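# Place the lid fully seated on the box

## Task

Set the lid onto the box so it sits completely down; it must stay there on its own without the robot holding it, and the robot must release it and pull away afterwards.

## Robot and tools

Robot: one FANUC CRX-5iA arm (six joints J1 to J6, base to wrist) with a vacuum suction cup instead of fingers. The cup point (end_effector_position) is the centre of the cup rim; the cup faces along the cup point's own +z axis. About 4 cm behind the rim the tool widens, with its body and wrist camera extending up to roughly 9 cm sideways, so leave room for that near boxes and walls.

Scene frame: origin on the table surface under the arm base, +z up, +y to the left when facing along +x. The base may be slightly tilted. Results give the cup point position in metres and its orientation as a quaternion (w,x,y,z). At long reach the printed position may be somewhat off.

Tool execute_actions takes "actions", a list holding at most one item, plus optional "pictures" (boolean). An empty list just reports the state. An action is {"rows": [...], "steps": n}: 1 to 15 rows, steps 1 to 15 (default 15), one row per 1/30 s control step, and the last row repeats if rows run out. A wait is {"steps": n} with n up to 300, counted from the previous result, so your reply time is included. Each row is a single list of 7 numbers, each in [-1, 1]: dx, dy, dz, rx, ry, rz, suction. The first six are an offset, not a pose. They are expressed in the cup point's own axes and measured from the cup point pose in the latest result that showed it (or, before any such result in the scene, or for later calls in the same reply, from where the robot is when the action begins). Every row uses that same reference, not the previous row. Scale: 1.0 equals 0.6 m for dx, dy, dz and 180 degrees for rx, ry, rz, which together form one rotation vector. All zeros therefore means go back to the reference pose, not stay still. Suction: above 0.01 is on, 0.01 or below is off, and it keeps its last value.

Tool move: "target" is one 7-number row with the same layout, offset frame and scale as above; "speed" is the top path speed in m/s, 0.002 to 0.5 (default 0.25), with rotation capped at twice that in rad/s. The cup point follows a straight path lasting 0.5 to 10 s; paths needing longer stop after 10 s before reaching the target. The suction value is applied at the start. The path ignores obstacles, and the actual cup point can lag, drift or overshoot speed, especially with the arm nearly straight. The result adds a move: line with the outcome (done, off_target, moving, held, fault), the limits that acted (paced = pose clipped; held = some steps blocked by a check, after which motion may jump), and the distance from target. Moves come with pictures.

Tool wait: "seconds" 0 to 10; nothing new is sent. zoom_image: "camera" (cam_head_left, cam_head_right, cam_high, cam_low, cam_wrist) and "region" [x0, y0, x1, y1] in pixels of that camera's 504x504 image, top-left origin, at most 504x504. read_manual returns only licence text. finished_scene with "scene" (1 or 2) ends the scene irrevocably and grades it; there is a second scene whose task arrives in that result.

Motion details: each step the commanded pose is clipped to within 70 mm and 16 degrees of the measured pose, so after an action the arm only reaches the last clipped pose; read the result and send the remainder. Position wins over orientation when both cannot be met. A "pose unreachable" line and HELD step marks mean the clearance check altered or blocked the command. A "Hand target" line shows where the controller is currently driving.

Suction: turn it on and press the 36 mm rim flat onto a smooth face of the lid, fully inside its edges, away from holes or seams. suction_measured near 0 means no seal; 0.83 or more is airtight; part_present goes to 1 at 0.50 and back to 0 below 0.45. Under vacuum the cup compresses, so the held part rides up to about 12 mm closer than the cup point suggests. To release, set the lid down resting on the box, switch suction off, then lift at least 15 mm clear. If the cup seals onto the table, turn suction off to free it.

Cautions: this arm is stiff, so commanding even slightly past a firm contact can trigger a fault. A torque at a joint's load limit (144 N m for J1 to J3, 36 N m for J4 to J6) or 150 N on any part stops the arm for 10 s and cancels the rest of the call. Approach contacts slowly and with small overshoot. Do not drop, slam or knock anything, and nothing may leave the table. Objects may occasionally be nudged by outside pushes. Watch MOTOR HOT warnings; holding loads heats motors and can lead to an over-temperature brake stop. Flange force in results is a noisy estimate that includes held weight.

Each tool is called after ">>>" by a JSON object that holds its "fn" and its "kwargs", one argument or row to a line.

## Session

>>> {"fn": "execute_actions", "kwargs": {
  "actions": []
}}

Scene clock: 0.00 s of 5000.00 s.
end_effector_position=(+0.5020, +0.0229, +0.3950) suction_measured=0.01 part_present=0 end_effector_quat_wxyz=(+0.000, -0.020, +1.000, -0.003)
Joint positions: [ 0.263  0.128  0.195  0.003 -1.632 -0.266]
Joint velocities: [-0.    -0.     0.001  0.     0.     0.   ]
Flange force (N, the push that the arm receives, along the end effector's own x y z axes): no reading
Hand target: +0.502, +0.023, +0.395; +0.000, -0.020, +1.000, -0.003

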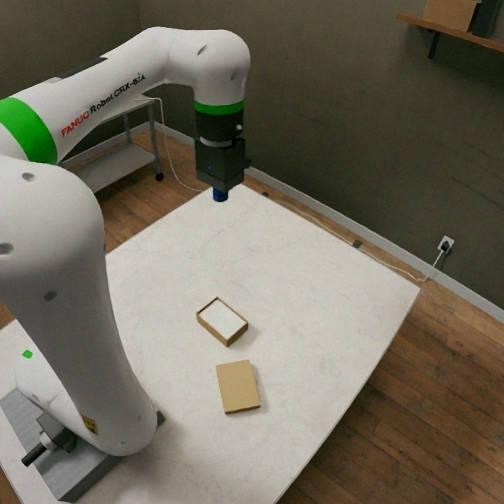

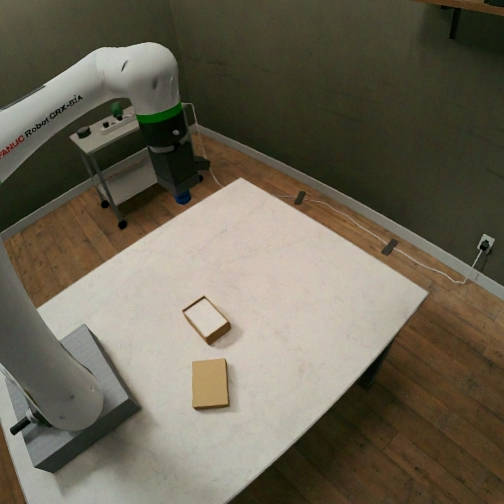

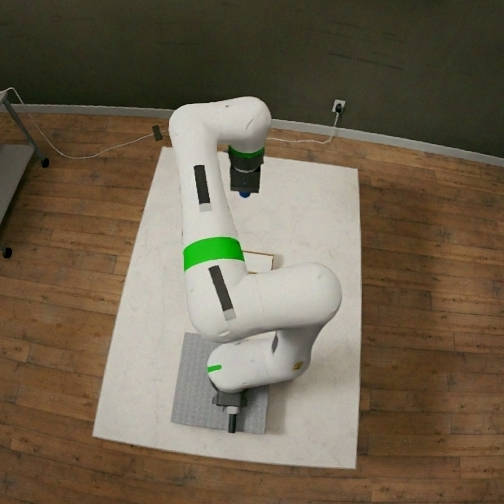

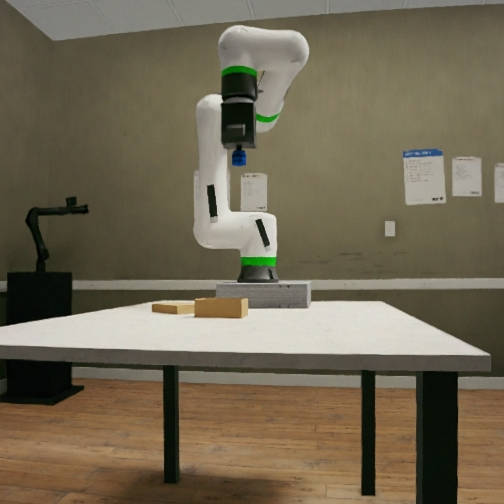

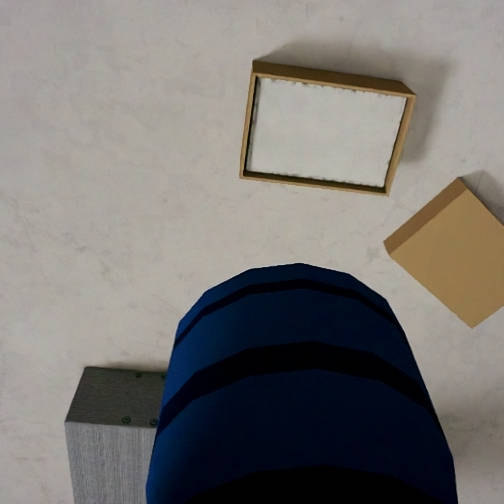

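>>> {"fn": "move", "kwargs": {
  "target": [0.335,-0.375,0.36,0,0,0.233,0],
  "speed": 0.35
}}

Scene clock: 31.10 s of 5000.00 s.
end_effector_position=(+0.3107, -0.2124, +0.1810) suction_measured=0.01 part_present=0 end_effector_quat_wxyz=(+0.001, +0.338, +0.941, -0.005)
Joint positions: [-0.291 -0.086 -0.543  0.003 -1.108 -0.445]
Joint velocities: [-0.001 -0.     0.001 -0.001  0.     0.   ]
Flange force (N, the push that the arm receives, along the end effector's own x y z axes): [1.2 0.2 -1.4]
Hand target: +0.311, -0.212, +0.181; +0.001, +0.338, +0.941, -0.005
Off the commanded pose: 0.001 m, 0 deg.
After step 90, 26.50 s passed at rest.
move: done

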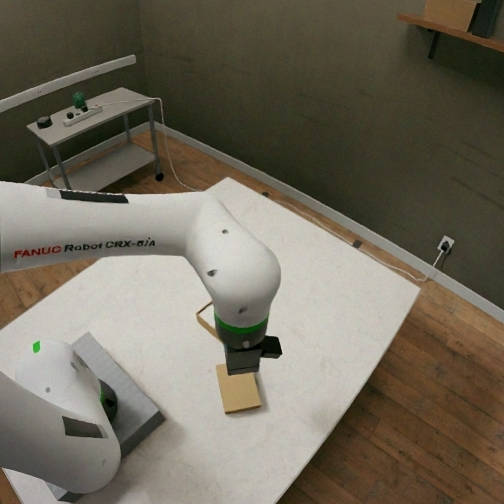

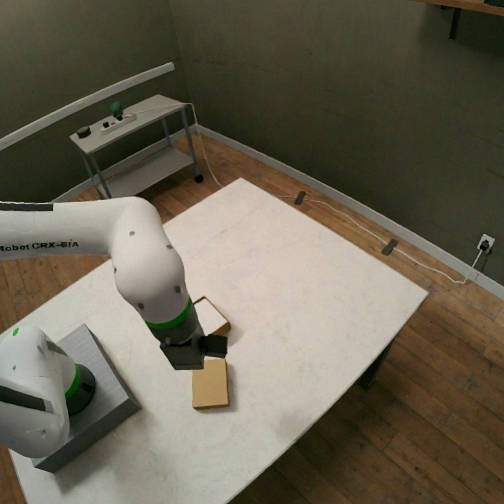

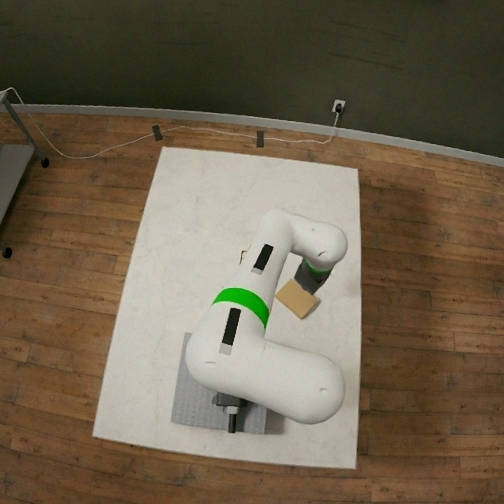

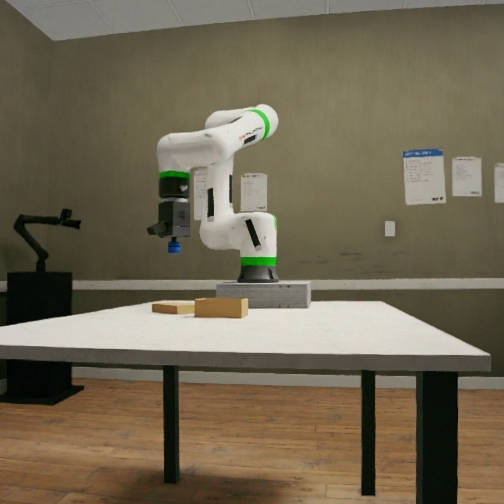

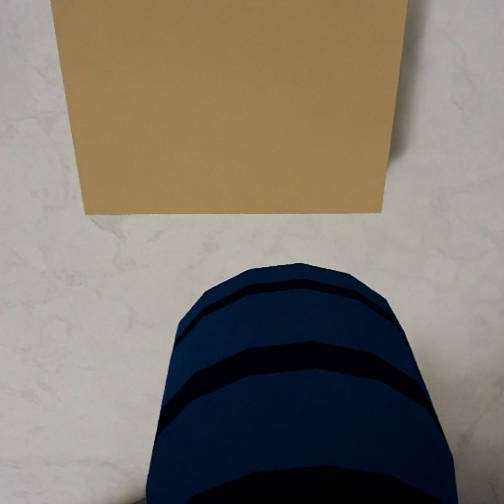

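>>> {"fn": "move", "kwargs": {
  "target": [0,0.007,0.225,0,0,0,0]
}}

>>> {"fn": "move", "kwargs": {
  "target": [0,0,0.038,0,0,0,1],
  "speed": 0.04
}}

Scene clock: 41.60 s of 5000.00 s.
end_effector_position=(+0.3135, -0.2099, +0.0456) suction_measured=0.01 part_present=0 end_effector_quat_wxyz=(+0.001, +0.338, +0.941, -0.004)
Joint positions: [-0.28   0.161 -0.682  0.003 -0.722 -0.456]
Joint velocities: [-0.     0.001  0.001  0.     0.    -0.002]
Flange force (N, the push that the arm receives, along the end effector's own x y z axes): [2.6 -0.6 -5.8]
Hand target: +0.313, -0.210, +0.046; +0.001, +0.338, +0.941, -0.004
Off the commanded pose: 0.001 m, 0 deg.
After step 90, 6.47 s passed at rest.
move: done

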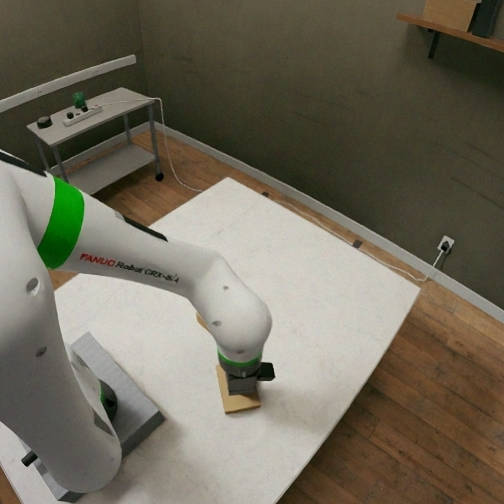

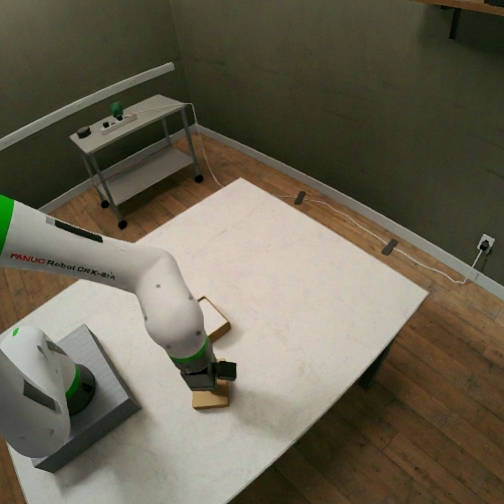

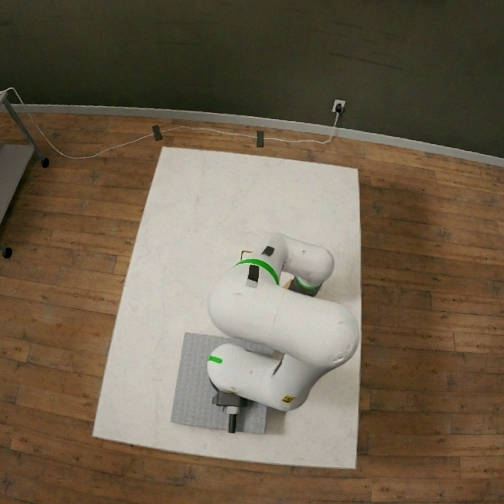

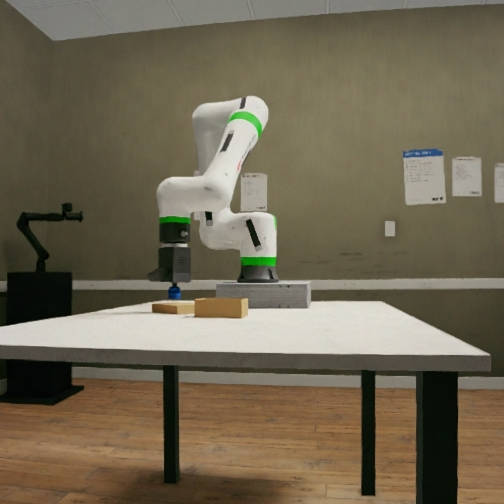

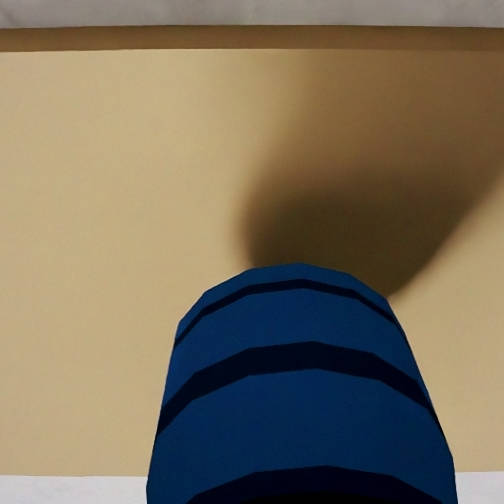

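Scene clock: 42.43 s of 5000.00 s.
end_effector_position=(+0.3135, -0.2100, +0.0227) suction_measured=0.95 part_present=1 end_effector_quat_wxyz=(+0.001, +0.338, +0.941, -0.004)
Joint positions: [-0.28   0.217 -0.693  0.003 -0.654 -0.456]
Joint velocities: [ 0.    -0.001 -0.001  0.     0.001 -0.001]
Flange force (N, the push that the arm receives, along the end effector's own x y z axes): [4.2 -4.0 -3.2]
Hand target: +0.314, -0.210, +0.023; +0.001, +0.338, +0.941, -0.004
Off the commanded pose: 0.000 m, 0 deg.
move: done

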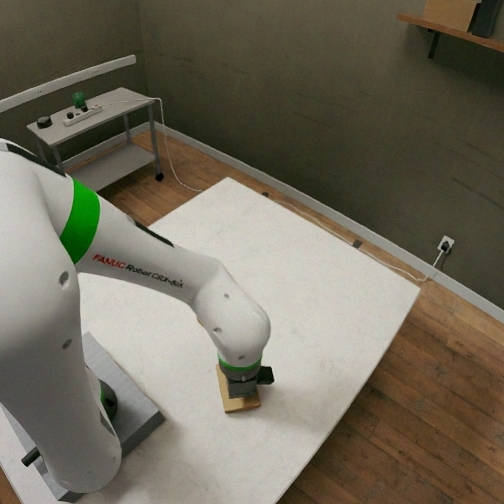

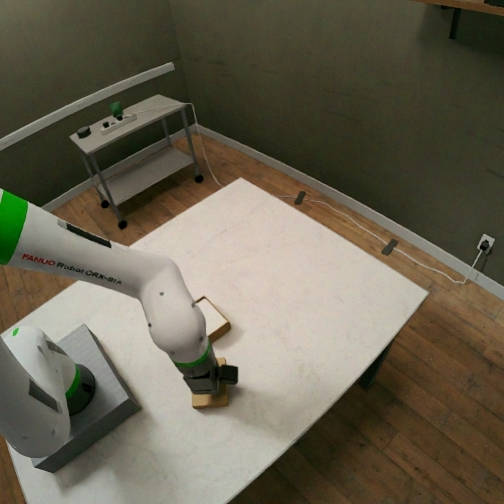

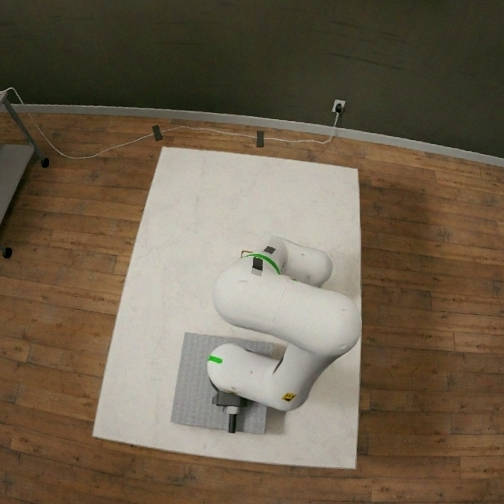

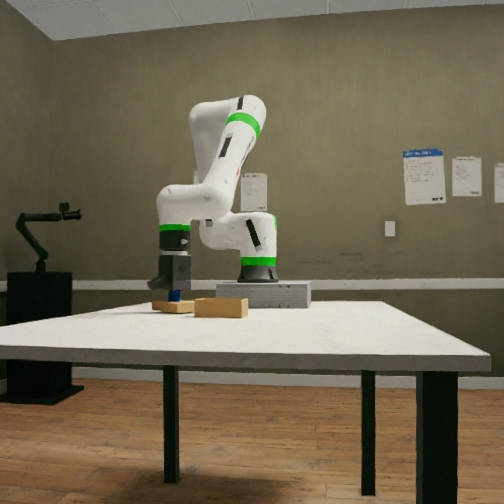

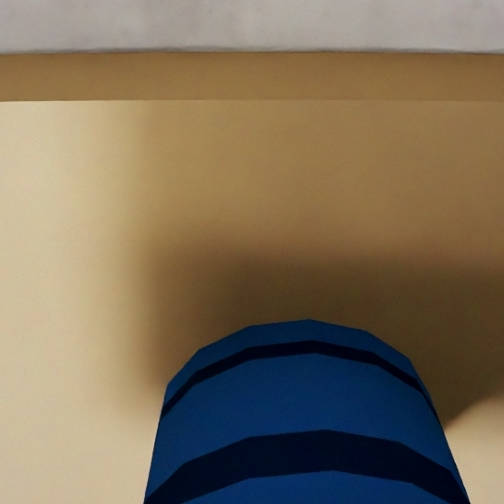

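>>> {"fn": "move", "kwargs": {
  "target": [0,0,-0.15,0,0,0,1]
}}

>>> {"fn": "move", "kwargs": {
  "target": [0,0.333,0,0,0,-0.194,1]
}}

>>> {"fn": "zoom_image", "kwargs": {
  "camera": "cam_low",
  "region": [180,250,270,330]
}}

Scene clock: 54.60 s of 5000.00 s.
end_effector_position=(+0.3134, -0.2096, +0.1130) suction_measured=0.98 part_present=1 end_effector_quat_wxyz=(+0.001, +0.338, +0.941, -0.005)
Joint positions: [-0.28   0.02  -0.626  0.003 -0.919 -0.456]
Joint velocities: [ 0. -0.  0. -0. -0.  0.]
Flange force (N, the push that the arm receives, along the end effector's own x y z axes): [0.6 -3.4 -1.8]
Hand target: +0.313, -0.210, +0.113; +0.001, +0.338, +0.941, -0.005
Off the commanded pose: 0.000 m, 0 deg.
After step 90, 8.33 s passed at rest.
move: done

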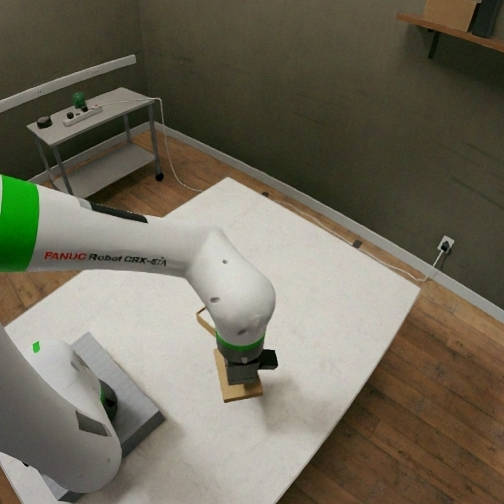

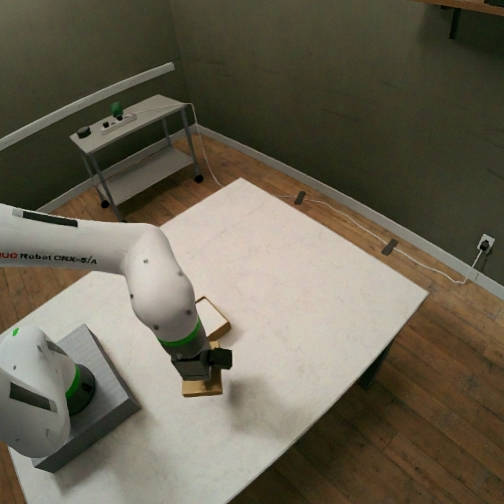

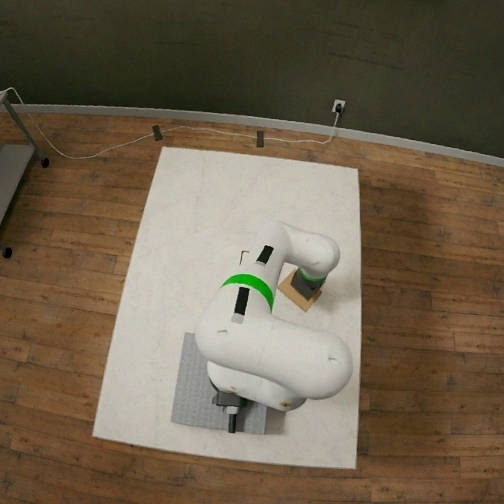

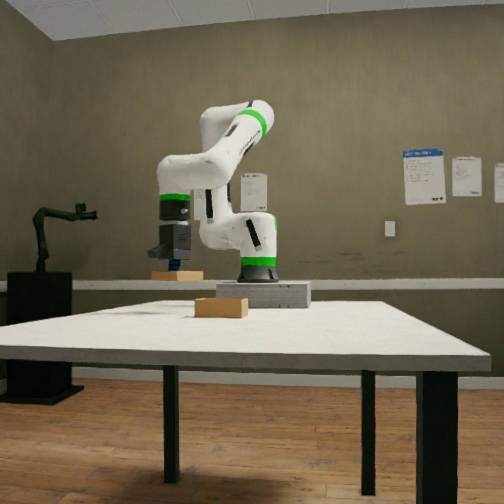

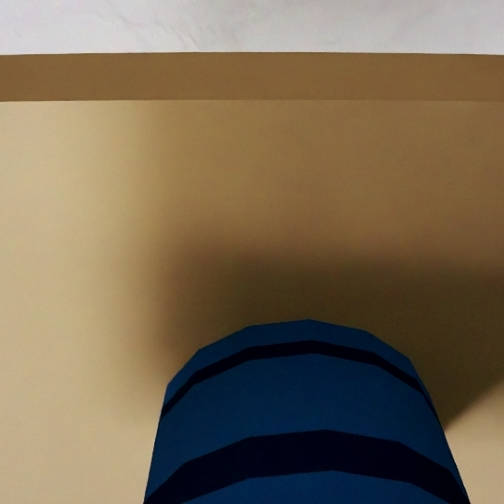

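Scene clock: 56.20 s of 5000.00 s.
end_effector_position=(+0.4406, -0.0544, +0.1116) suction_measured=0.98 part_present=1 end_effector_quat_wxyz=(+0.000, +0.040, +0.999, -0.004)
Joint positions: [ 0.132  0.181 -0.446  0.003 -0.938 -0.258]
Joint velocities: [ 0.     0.001  0.002 -0.001 -0.     0.001]
Flange force (N, the push that the arm receives, along the end effector's own x y z axes): [1.0 -1.7 -2.0]
Hand target: +0.441, -0.054, +0.112; +0.000, +0.040, +0.999, -0.004
Off the commanded pose: 0.001 m, 0 deg.
move: done

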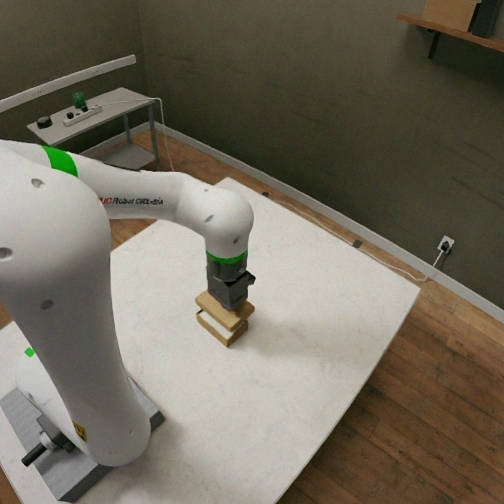

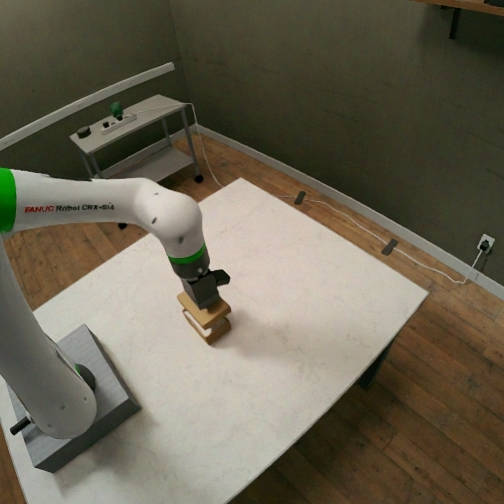

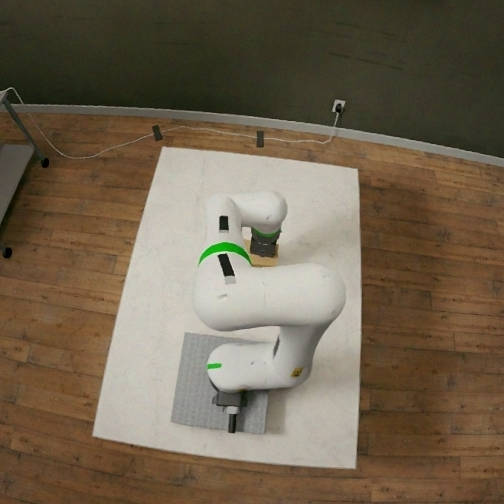

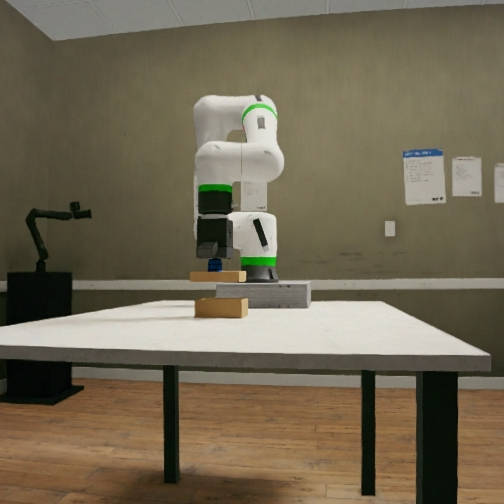

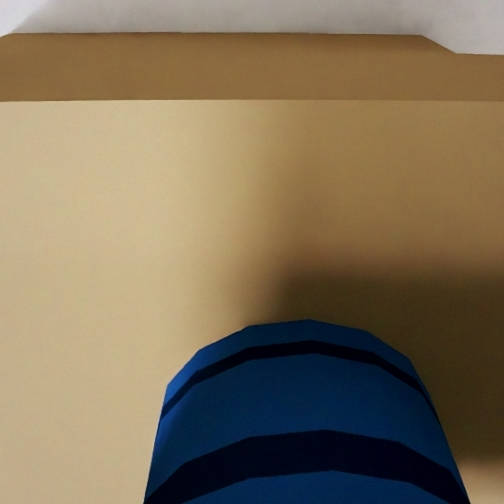

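Region (180, 250, 270, 330) of cam_low's 504x504 image, scaled by 5.600, with more detail than that image has.

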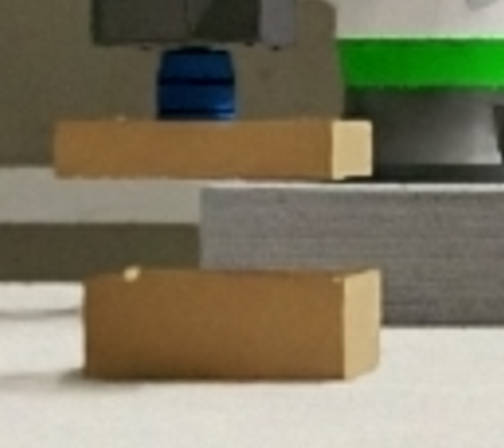

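>>> {"fn": "move", "kwargs": {
  "target": [0.013,0.014,0.035,0,0,-0.003,1],
  "speed": 0.06
}}

>>> {"fn": "zoom_image", "kwargs": {
  "camera": "cam_low",
  "region": [180,250,270,330]
}}

>>> {"fn": "zoom_image", "kwargs": {
  "camera": "cam_head_right",
  "region": [165,270,255,360]
}}

Scene clock: 73.87 s of 5000.00 s.
end_effector_position=(+0.4335, -0.0454, +0.0905) suction_measured=0.98 part_present=1 end_effector_quat_wxyz=(+0.000, +0.035, +0.999, -0.003)
Joint positions: [ 0.156  0.198 -0.487  0.003 -0.88  -0.273]
Joint velocities: [ 0.     0.001 -0.     0.     0.001  0.001]
Flange force (N, the push that the arm receives, along the end effector's own x y z axes): [1.4 -1.4 -1.5]
Hand target: +0.434, -0.045, +0.090; +0.000, +0.035, +0.999, -0.003
Off the commanded pose: 0.000 m, 0 deg.
After step 90, 13.93 s passed at rest.
move: done

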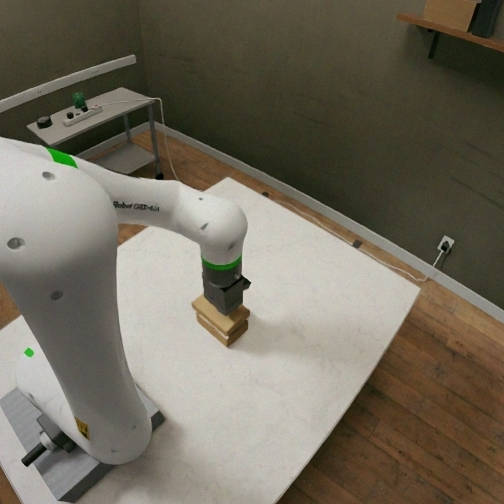

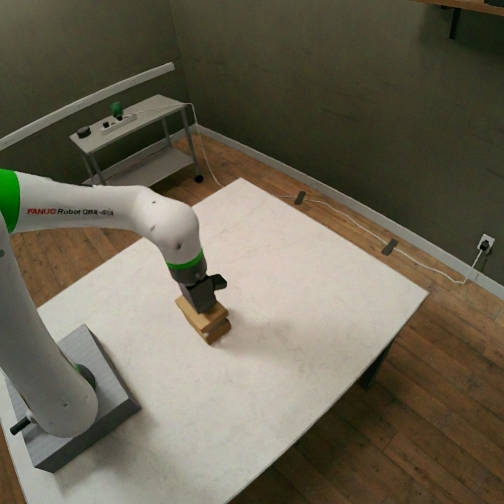

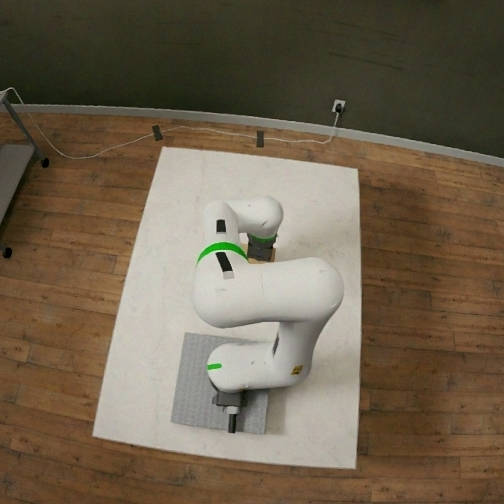

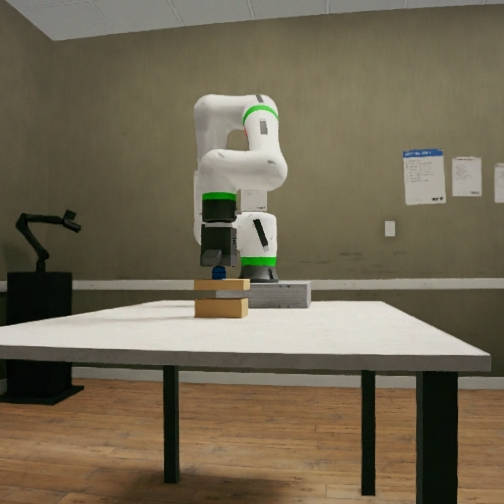

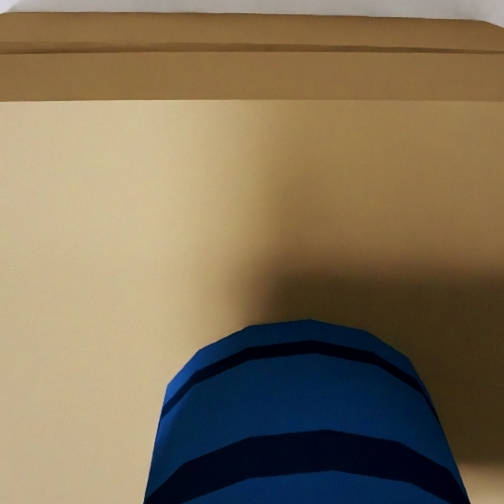

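Region (180, 250, 270, 330) of cam_low's 504x504 image, scaled by 5.600, with more detail than that image has.

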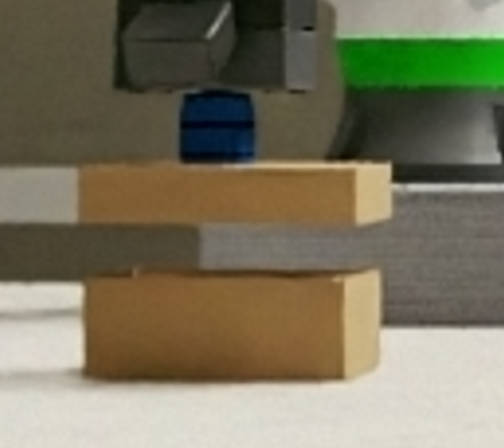

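Region (165, 270, 255, 360) of cam_head_right's 504x504 image, scaled by 5.600, with more detail than that image has.

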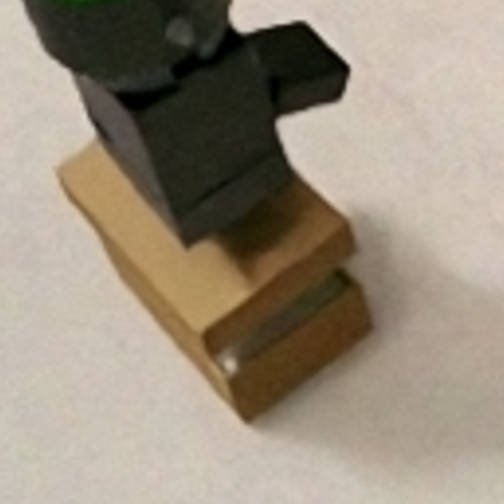

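>>> {"fn": "move", "kwargs": {
  "target": [0,-0.0025,0.02,0,0,0.005,1],
  "speed": 0.04
}}

>>> {"fn": "zoom_image", "kwargs": {
  "camera": "cam_low",
  "region": [185,265,255,325]
}}

>>> {"fn": "zoom_image", "kwargs": {
  "camera": "cam_head_right",
  "region": [165,280,240,355]
}}

Scene clock: 90.23 s of 5000.00 s.
end_effector_position=(+0.4334, -0.0469, +0.0785) suction_measured=0.98 part_present=1 end_effector_quat_wxyz=(+0.000, +0.043, +0.999, -0.003)
Joint positions: [ 0.153  0.219 -0.496  0.003 -0.849 -0.285]
Joint velocities: [-0.    -0.    -0.002 -0.     0.    -0.001]
Flange force (N, the push that the arm receives, along the end effector's own x y z axes): [0.4 -1.5 0.3]
Hand target: +0.433, -0.047, +0.078; +0.000, +0.043, +0.999, -0.003
Off the commanded pose: 0.000 m, 0 deg.
After step 90, 12.67 s passed at rest.
move: done

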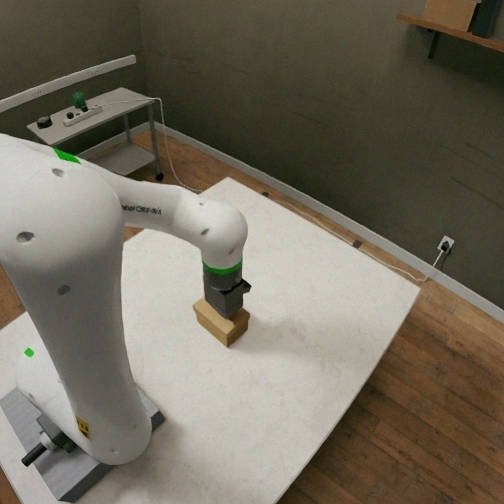

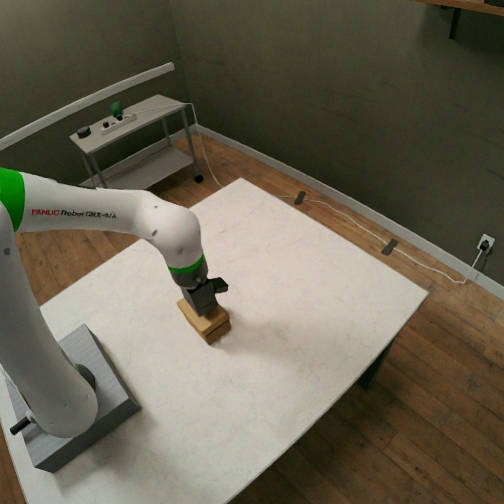

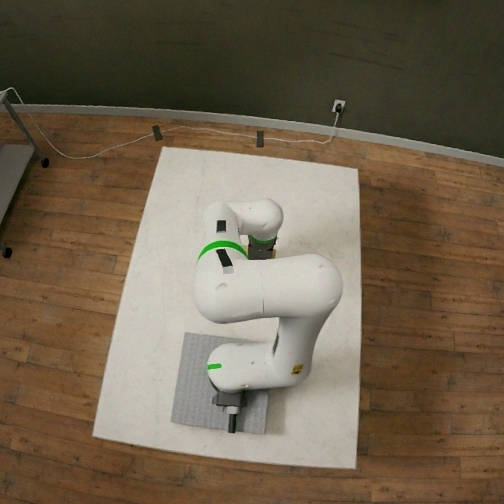

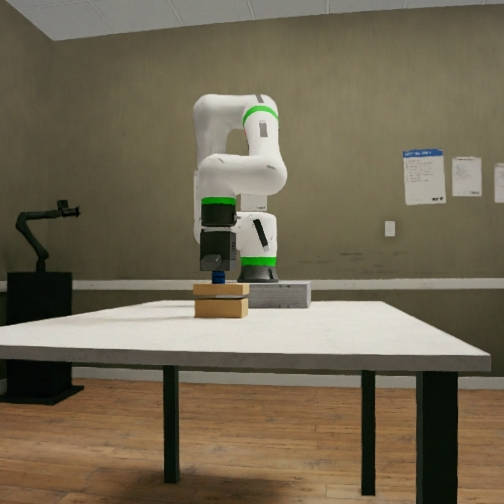

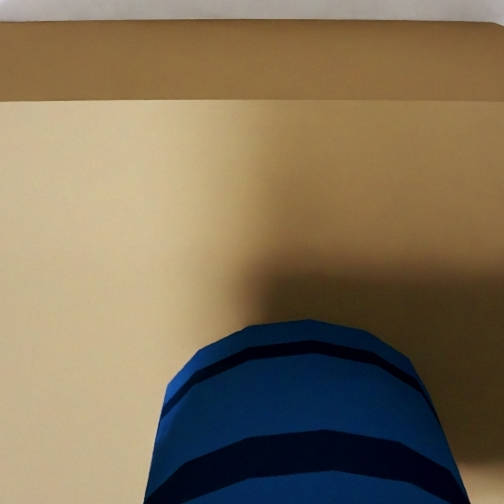

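Region (185, 265, 255, 325) of cam_low's 504x504 image, scaled by 7.200, with more detail than that image has; it fills the top 432 rows of this view, and the rest is white.

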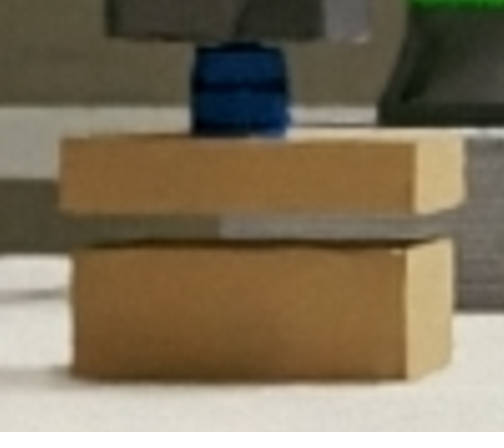

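Region (165, 280, 240, 355) of cam_head_right's 504x504 image, scaled by 6.720, with more detail than that image has.

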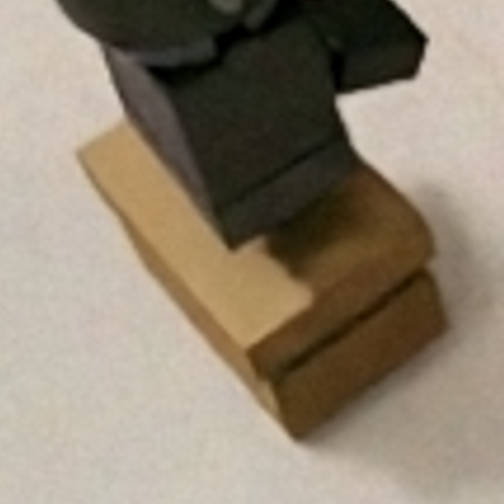

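>>> {"fn": "move", "kwargs": {
  "target": [0,0,0.028,0,0,0,1],
  "speed": 0.012
}}

>>> {"fn": "zoom_image", "kwargs": {
  "camera": "cam_low",
  "region": [185,265,255,325]
}}

Scene clock: 102.33 s of 5000.00 s.
end_effector_position=(+0.4334, -0.0470, +0.0616) suction_measured=0.98 part_present=1 end_effector_quat_wxyz=(+0.000, +0.043, +0.999, -0.003)
Joint positions: [ 0.153  0.251 -0.508  0.003 -0.806 -0.285]
Joint velocities: [ 0.     0.    -0.001  0.     0.    -0.   ]
Flange force (N, the push that the arm receives, along the end effector's own x y z axes): [-1.6 -4.7 -2.6]
Hand target: +0.433, -0.047, +0.062; +0.000, +0.043, +0.999, -0.003
Off the commanded pose: 0.000 m, 0 deg.
After step 90, 7.47 s passed at rest.
move: done

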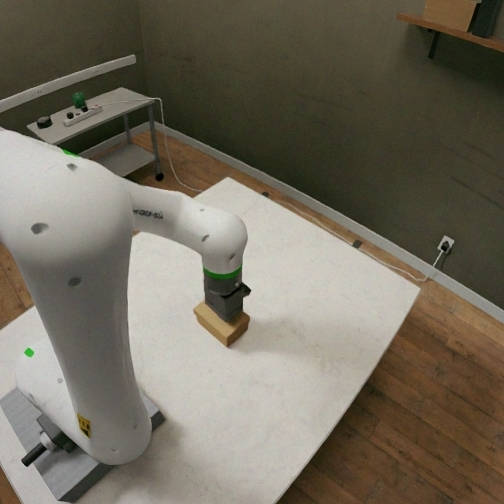

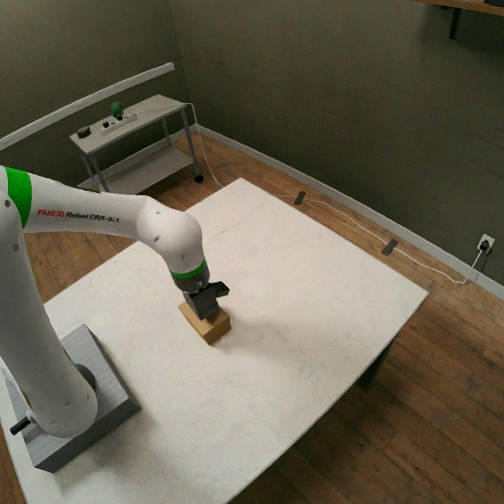

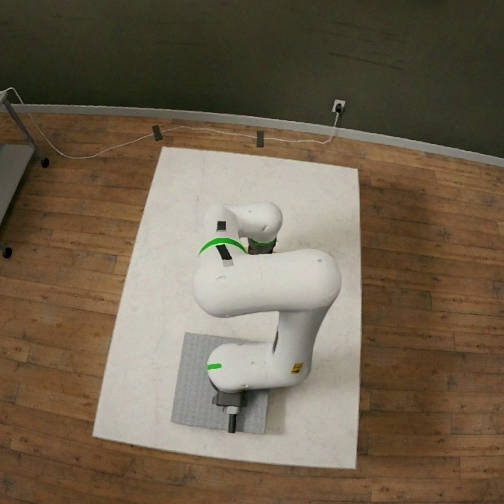

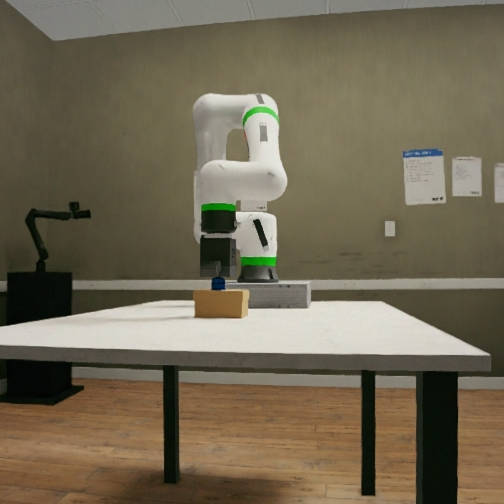

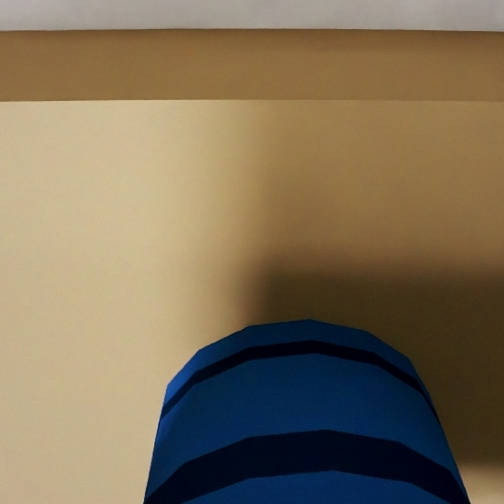

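Region (185, 265, 255, 325) of cam_low's 504x504 image, scaled by 7.200, with more detail than that image has; it fills the top 432 rows of this view, and the rest is white.

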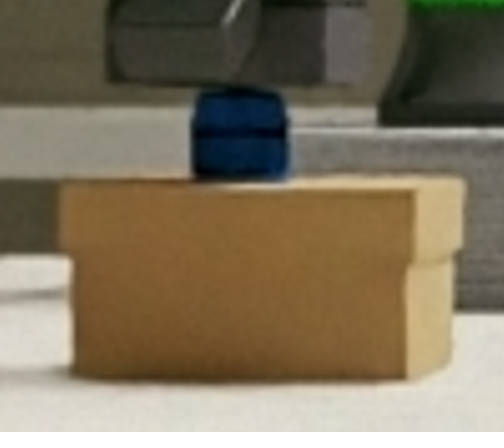

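>>> {"fn": "move", "kwargs": {
  "target": [0,0,0.029,0,0,0,1],
  "speed": 0.015
}}

>>> {"fn": "zoom_image", "kwargs": {
  "camera": "cam_low",
  "region": [185,265,255,325]
}}

Scene clock: 110.53 s of 5000.00 s.
end_effector_position=(+0.4334, -0.0470, +0.0442) suction_measured=0.98 part_present=1 end_effector_quat_wxyz=(+0.000, +0.043, +0.999, -0.003)
Joint positions: [ 0.153  0.286 -0.518  0.003 -0.761 -0.285]
Joint velocities: [0.    0.002 0.001 0.    0.001 0.001]
Flange force (N, the push that the arm receives, along the end effector's own x y z axes): [-0.1 -1.6 0.8]
Hand target: +0.433, -0.047, +0.044; +0.000, +0.043, +0.999, -0.003
Off the commanded pose: 0.000 m, 0 deg.
After step 90, 3.83 s passed at rest.
move: done

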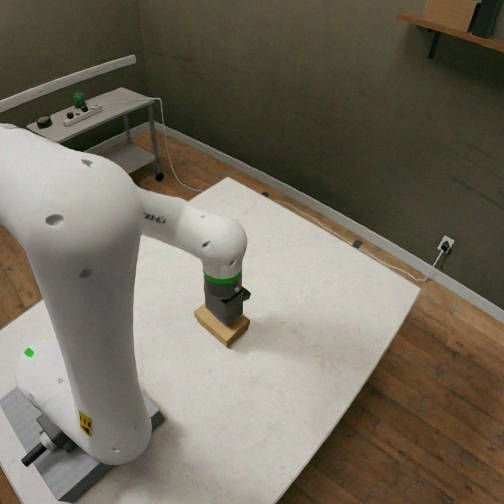

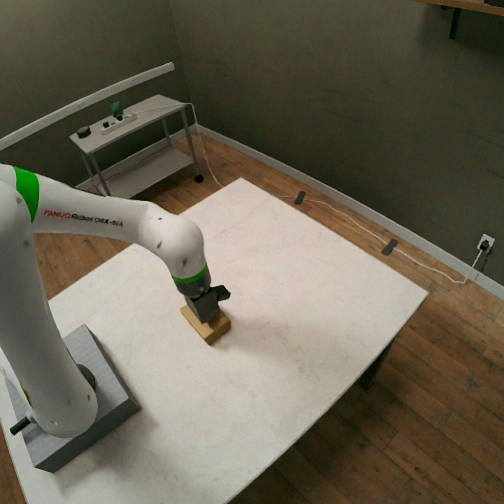

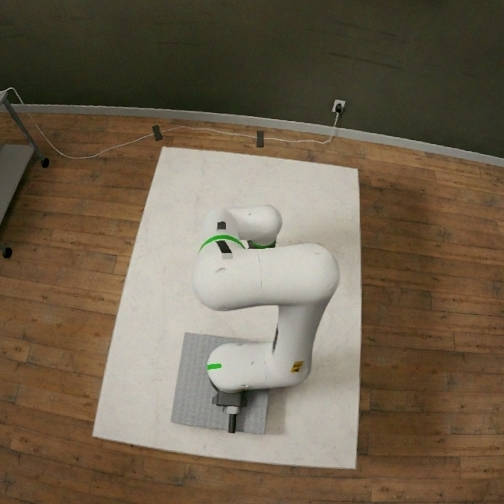

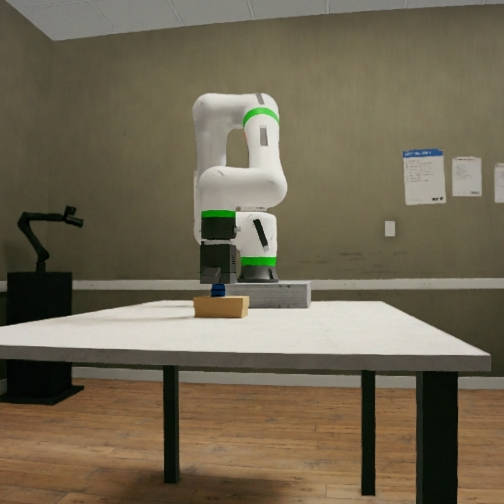

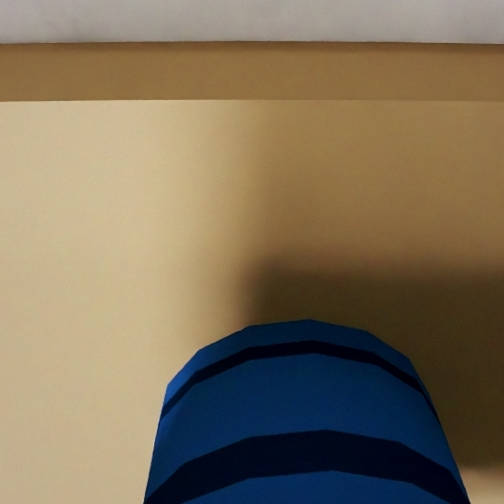

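Region (185, 265, 255, 325) of cam_low's 504x504 image, scaled by 7.200, with more detail than that image has; it fills the top 432 rows of this view, and the rest is white.

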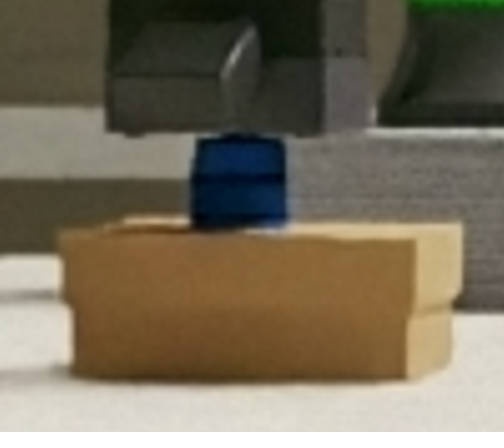

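>>> {"fn": "move", "kwargs": {
  "target": [0,0,0.0035,0,0,0,1],
  "speed": 0.008
}}

Scene clock: 124.53 s of 5000.00 s.
end_effector_position=(+0.4334, -0.0470, +0.0421) suction_measured=0.98 part_present=1 end_effector_quat_wxyz=(+0.000, +0.043, +0.999, -0.003)
Joint positions: [ 0.153  0.29  -0.519  0.003 -0.756 -0.285]
Joint velocities: [-0. -0. -0. -0.  0. -0.]
Flange force (N, the push that the arm receives, along the end effector's own x y z axes): [0.2 -0.5 -3.2]
Hand target: +0.433, -0.047, +0.042; +0.000, +0.043, +0.999, -0.003
Off the commanded pose: 0.000 m, 0 deg.
After step 90, 10.30 s passed at rest.
move: done

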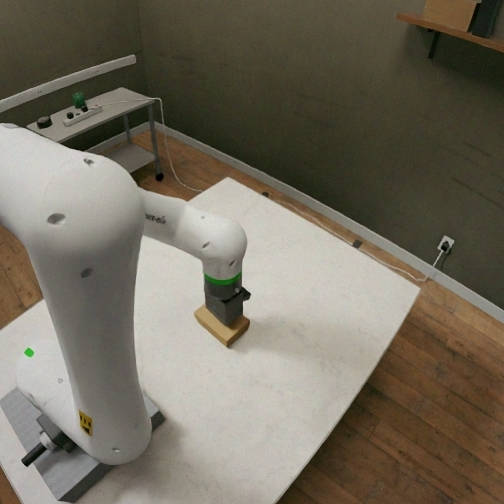

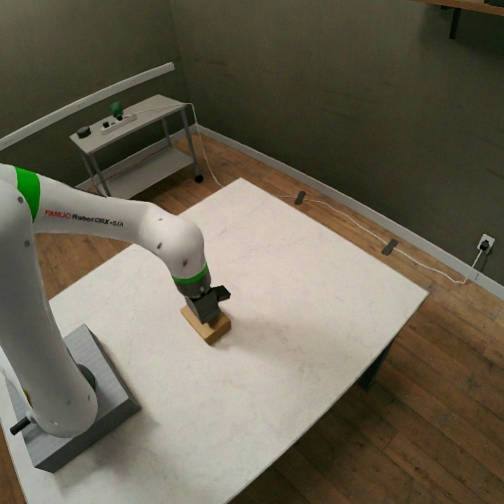

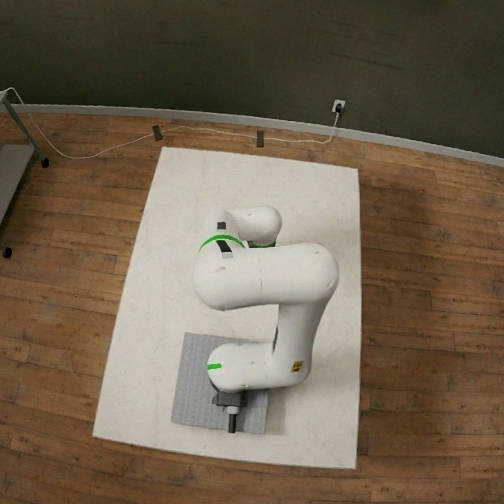

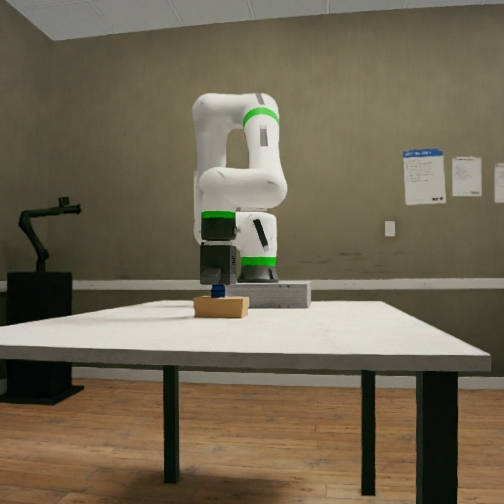

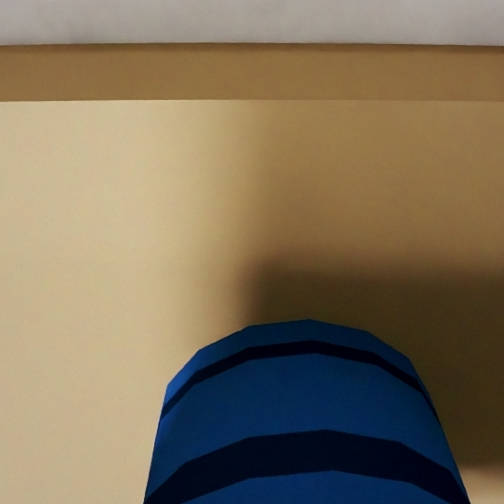

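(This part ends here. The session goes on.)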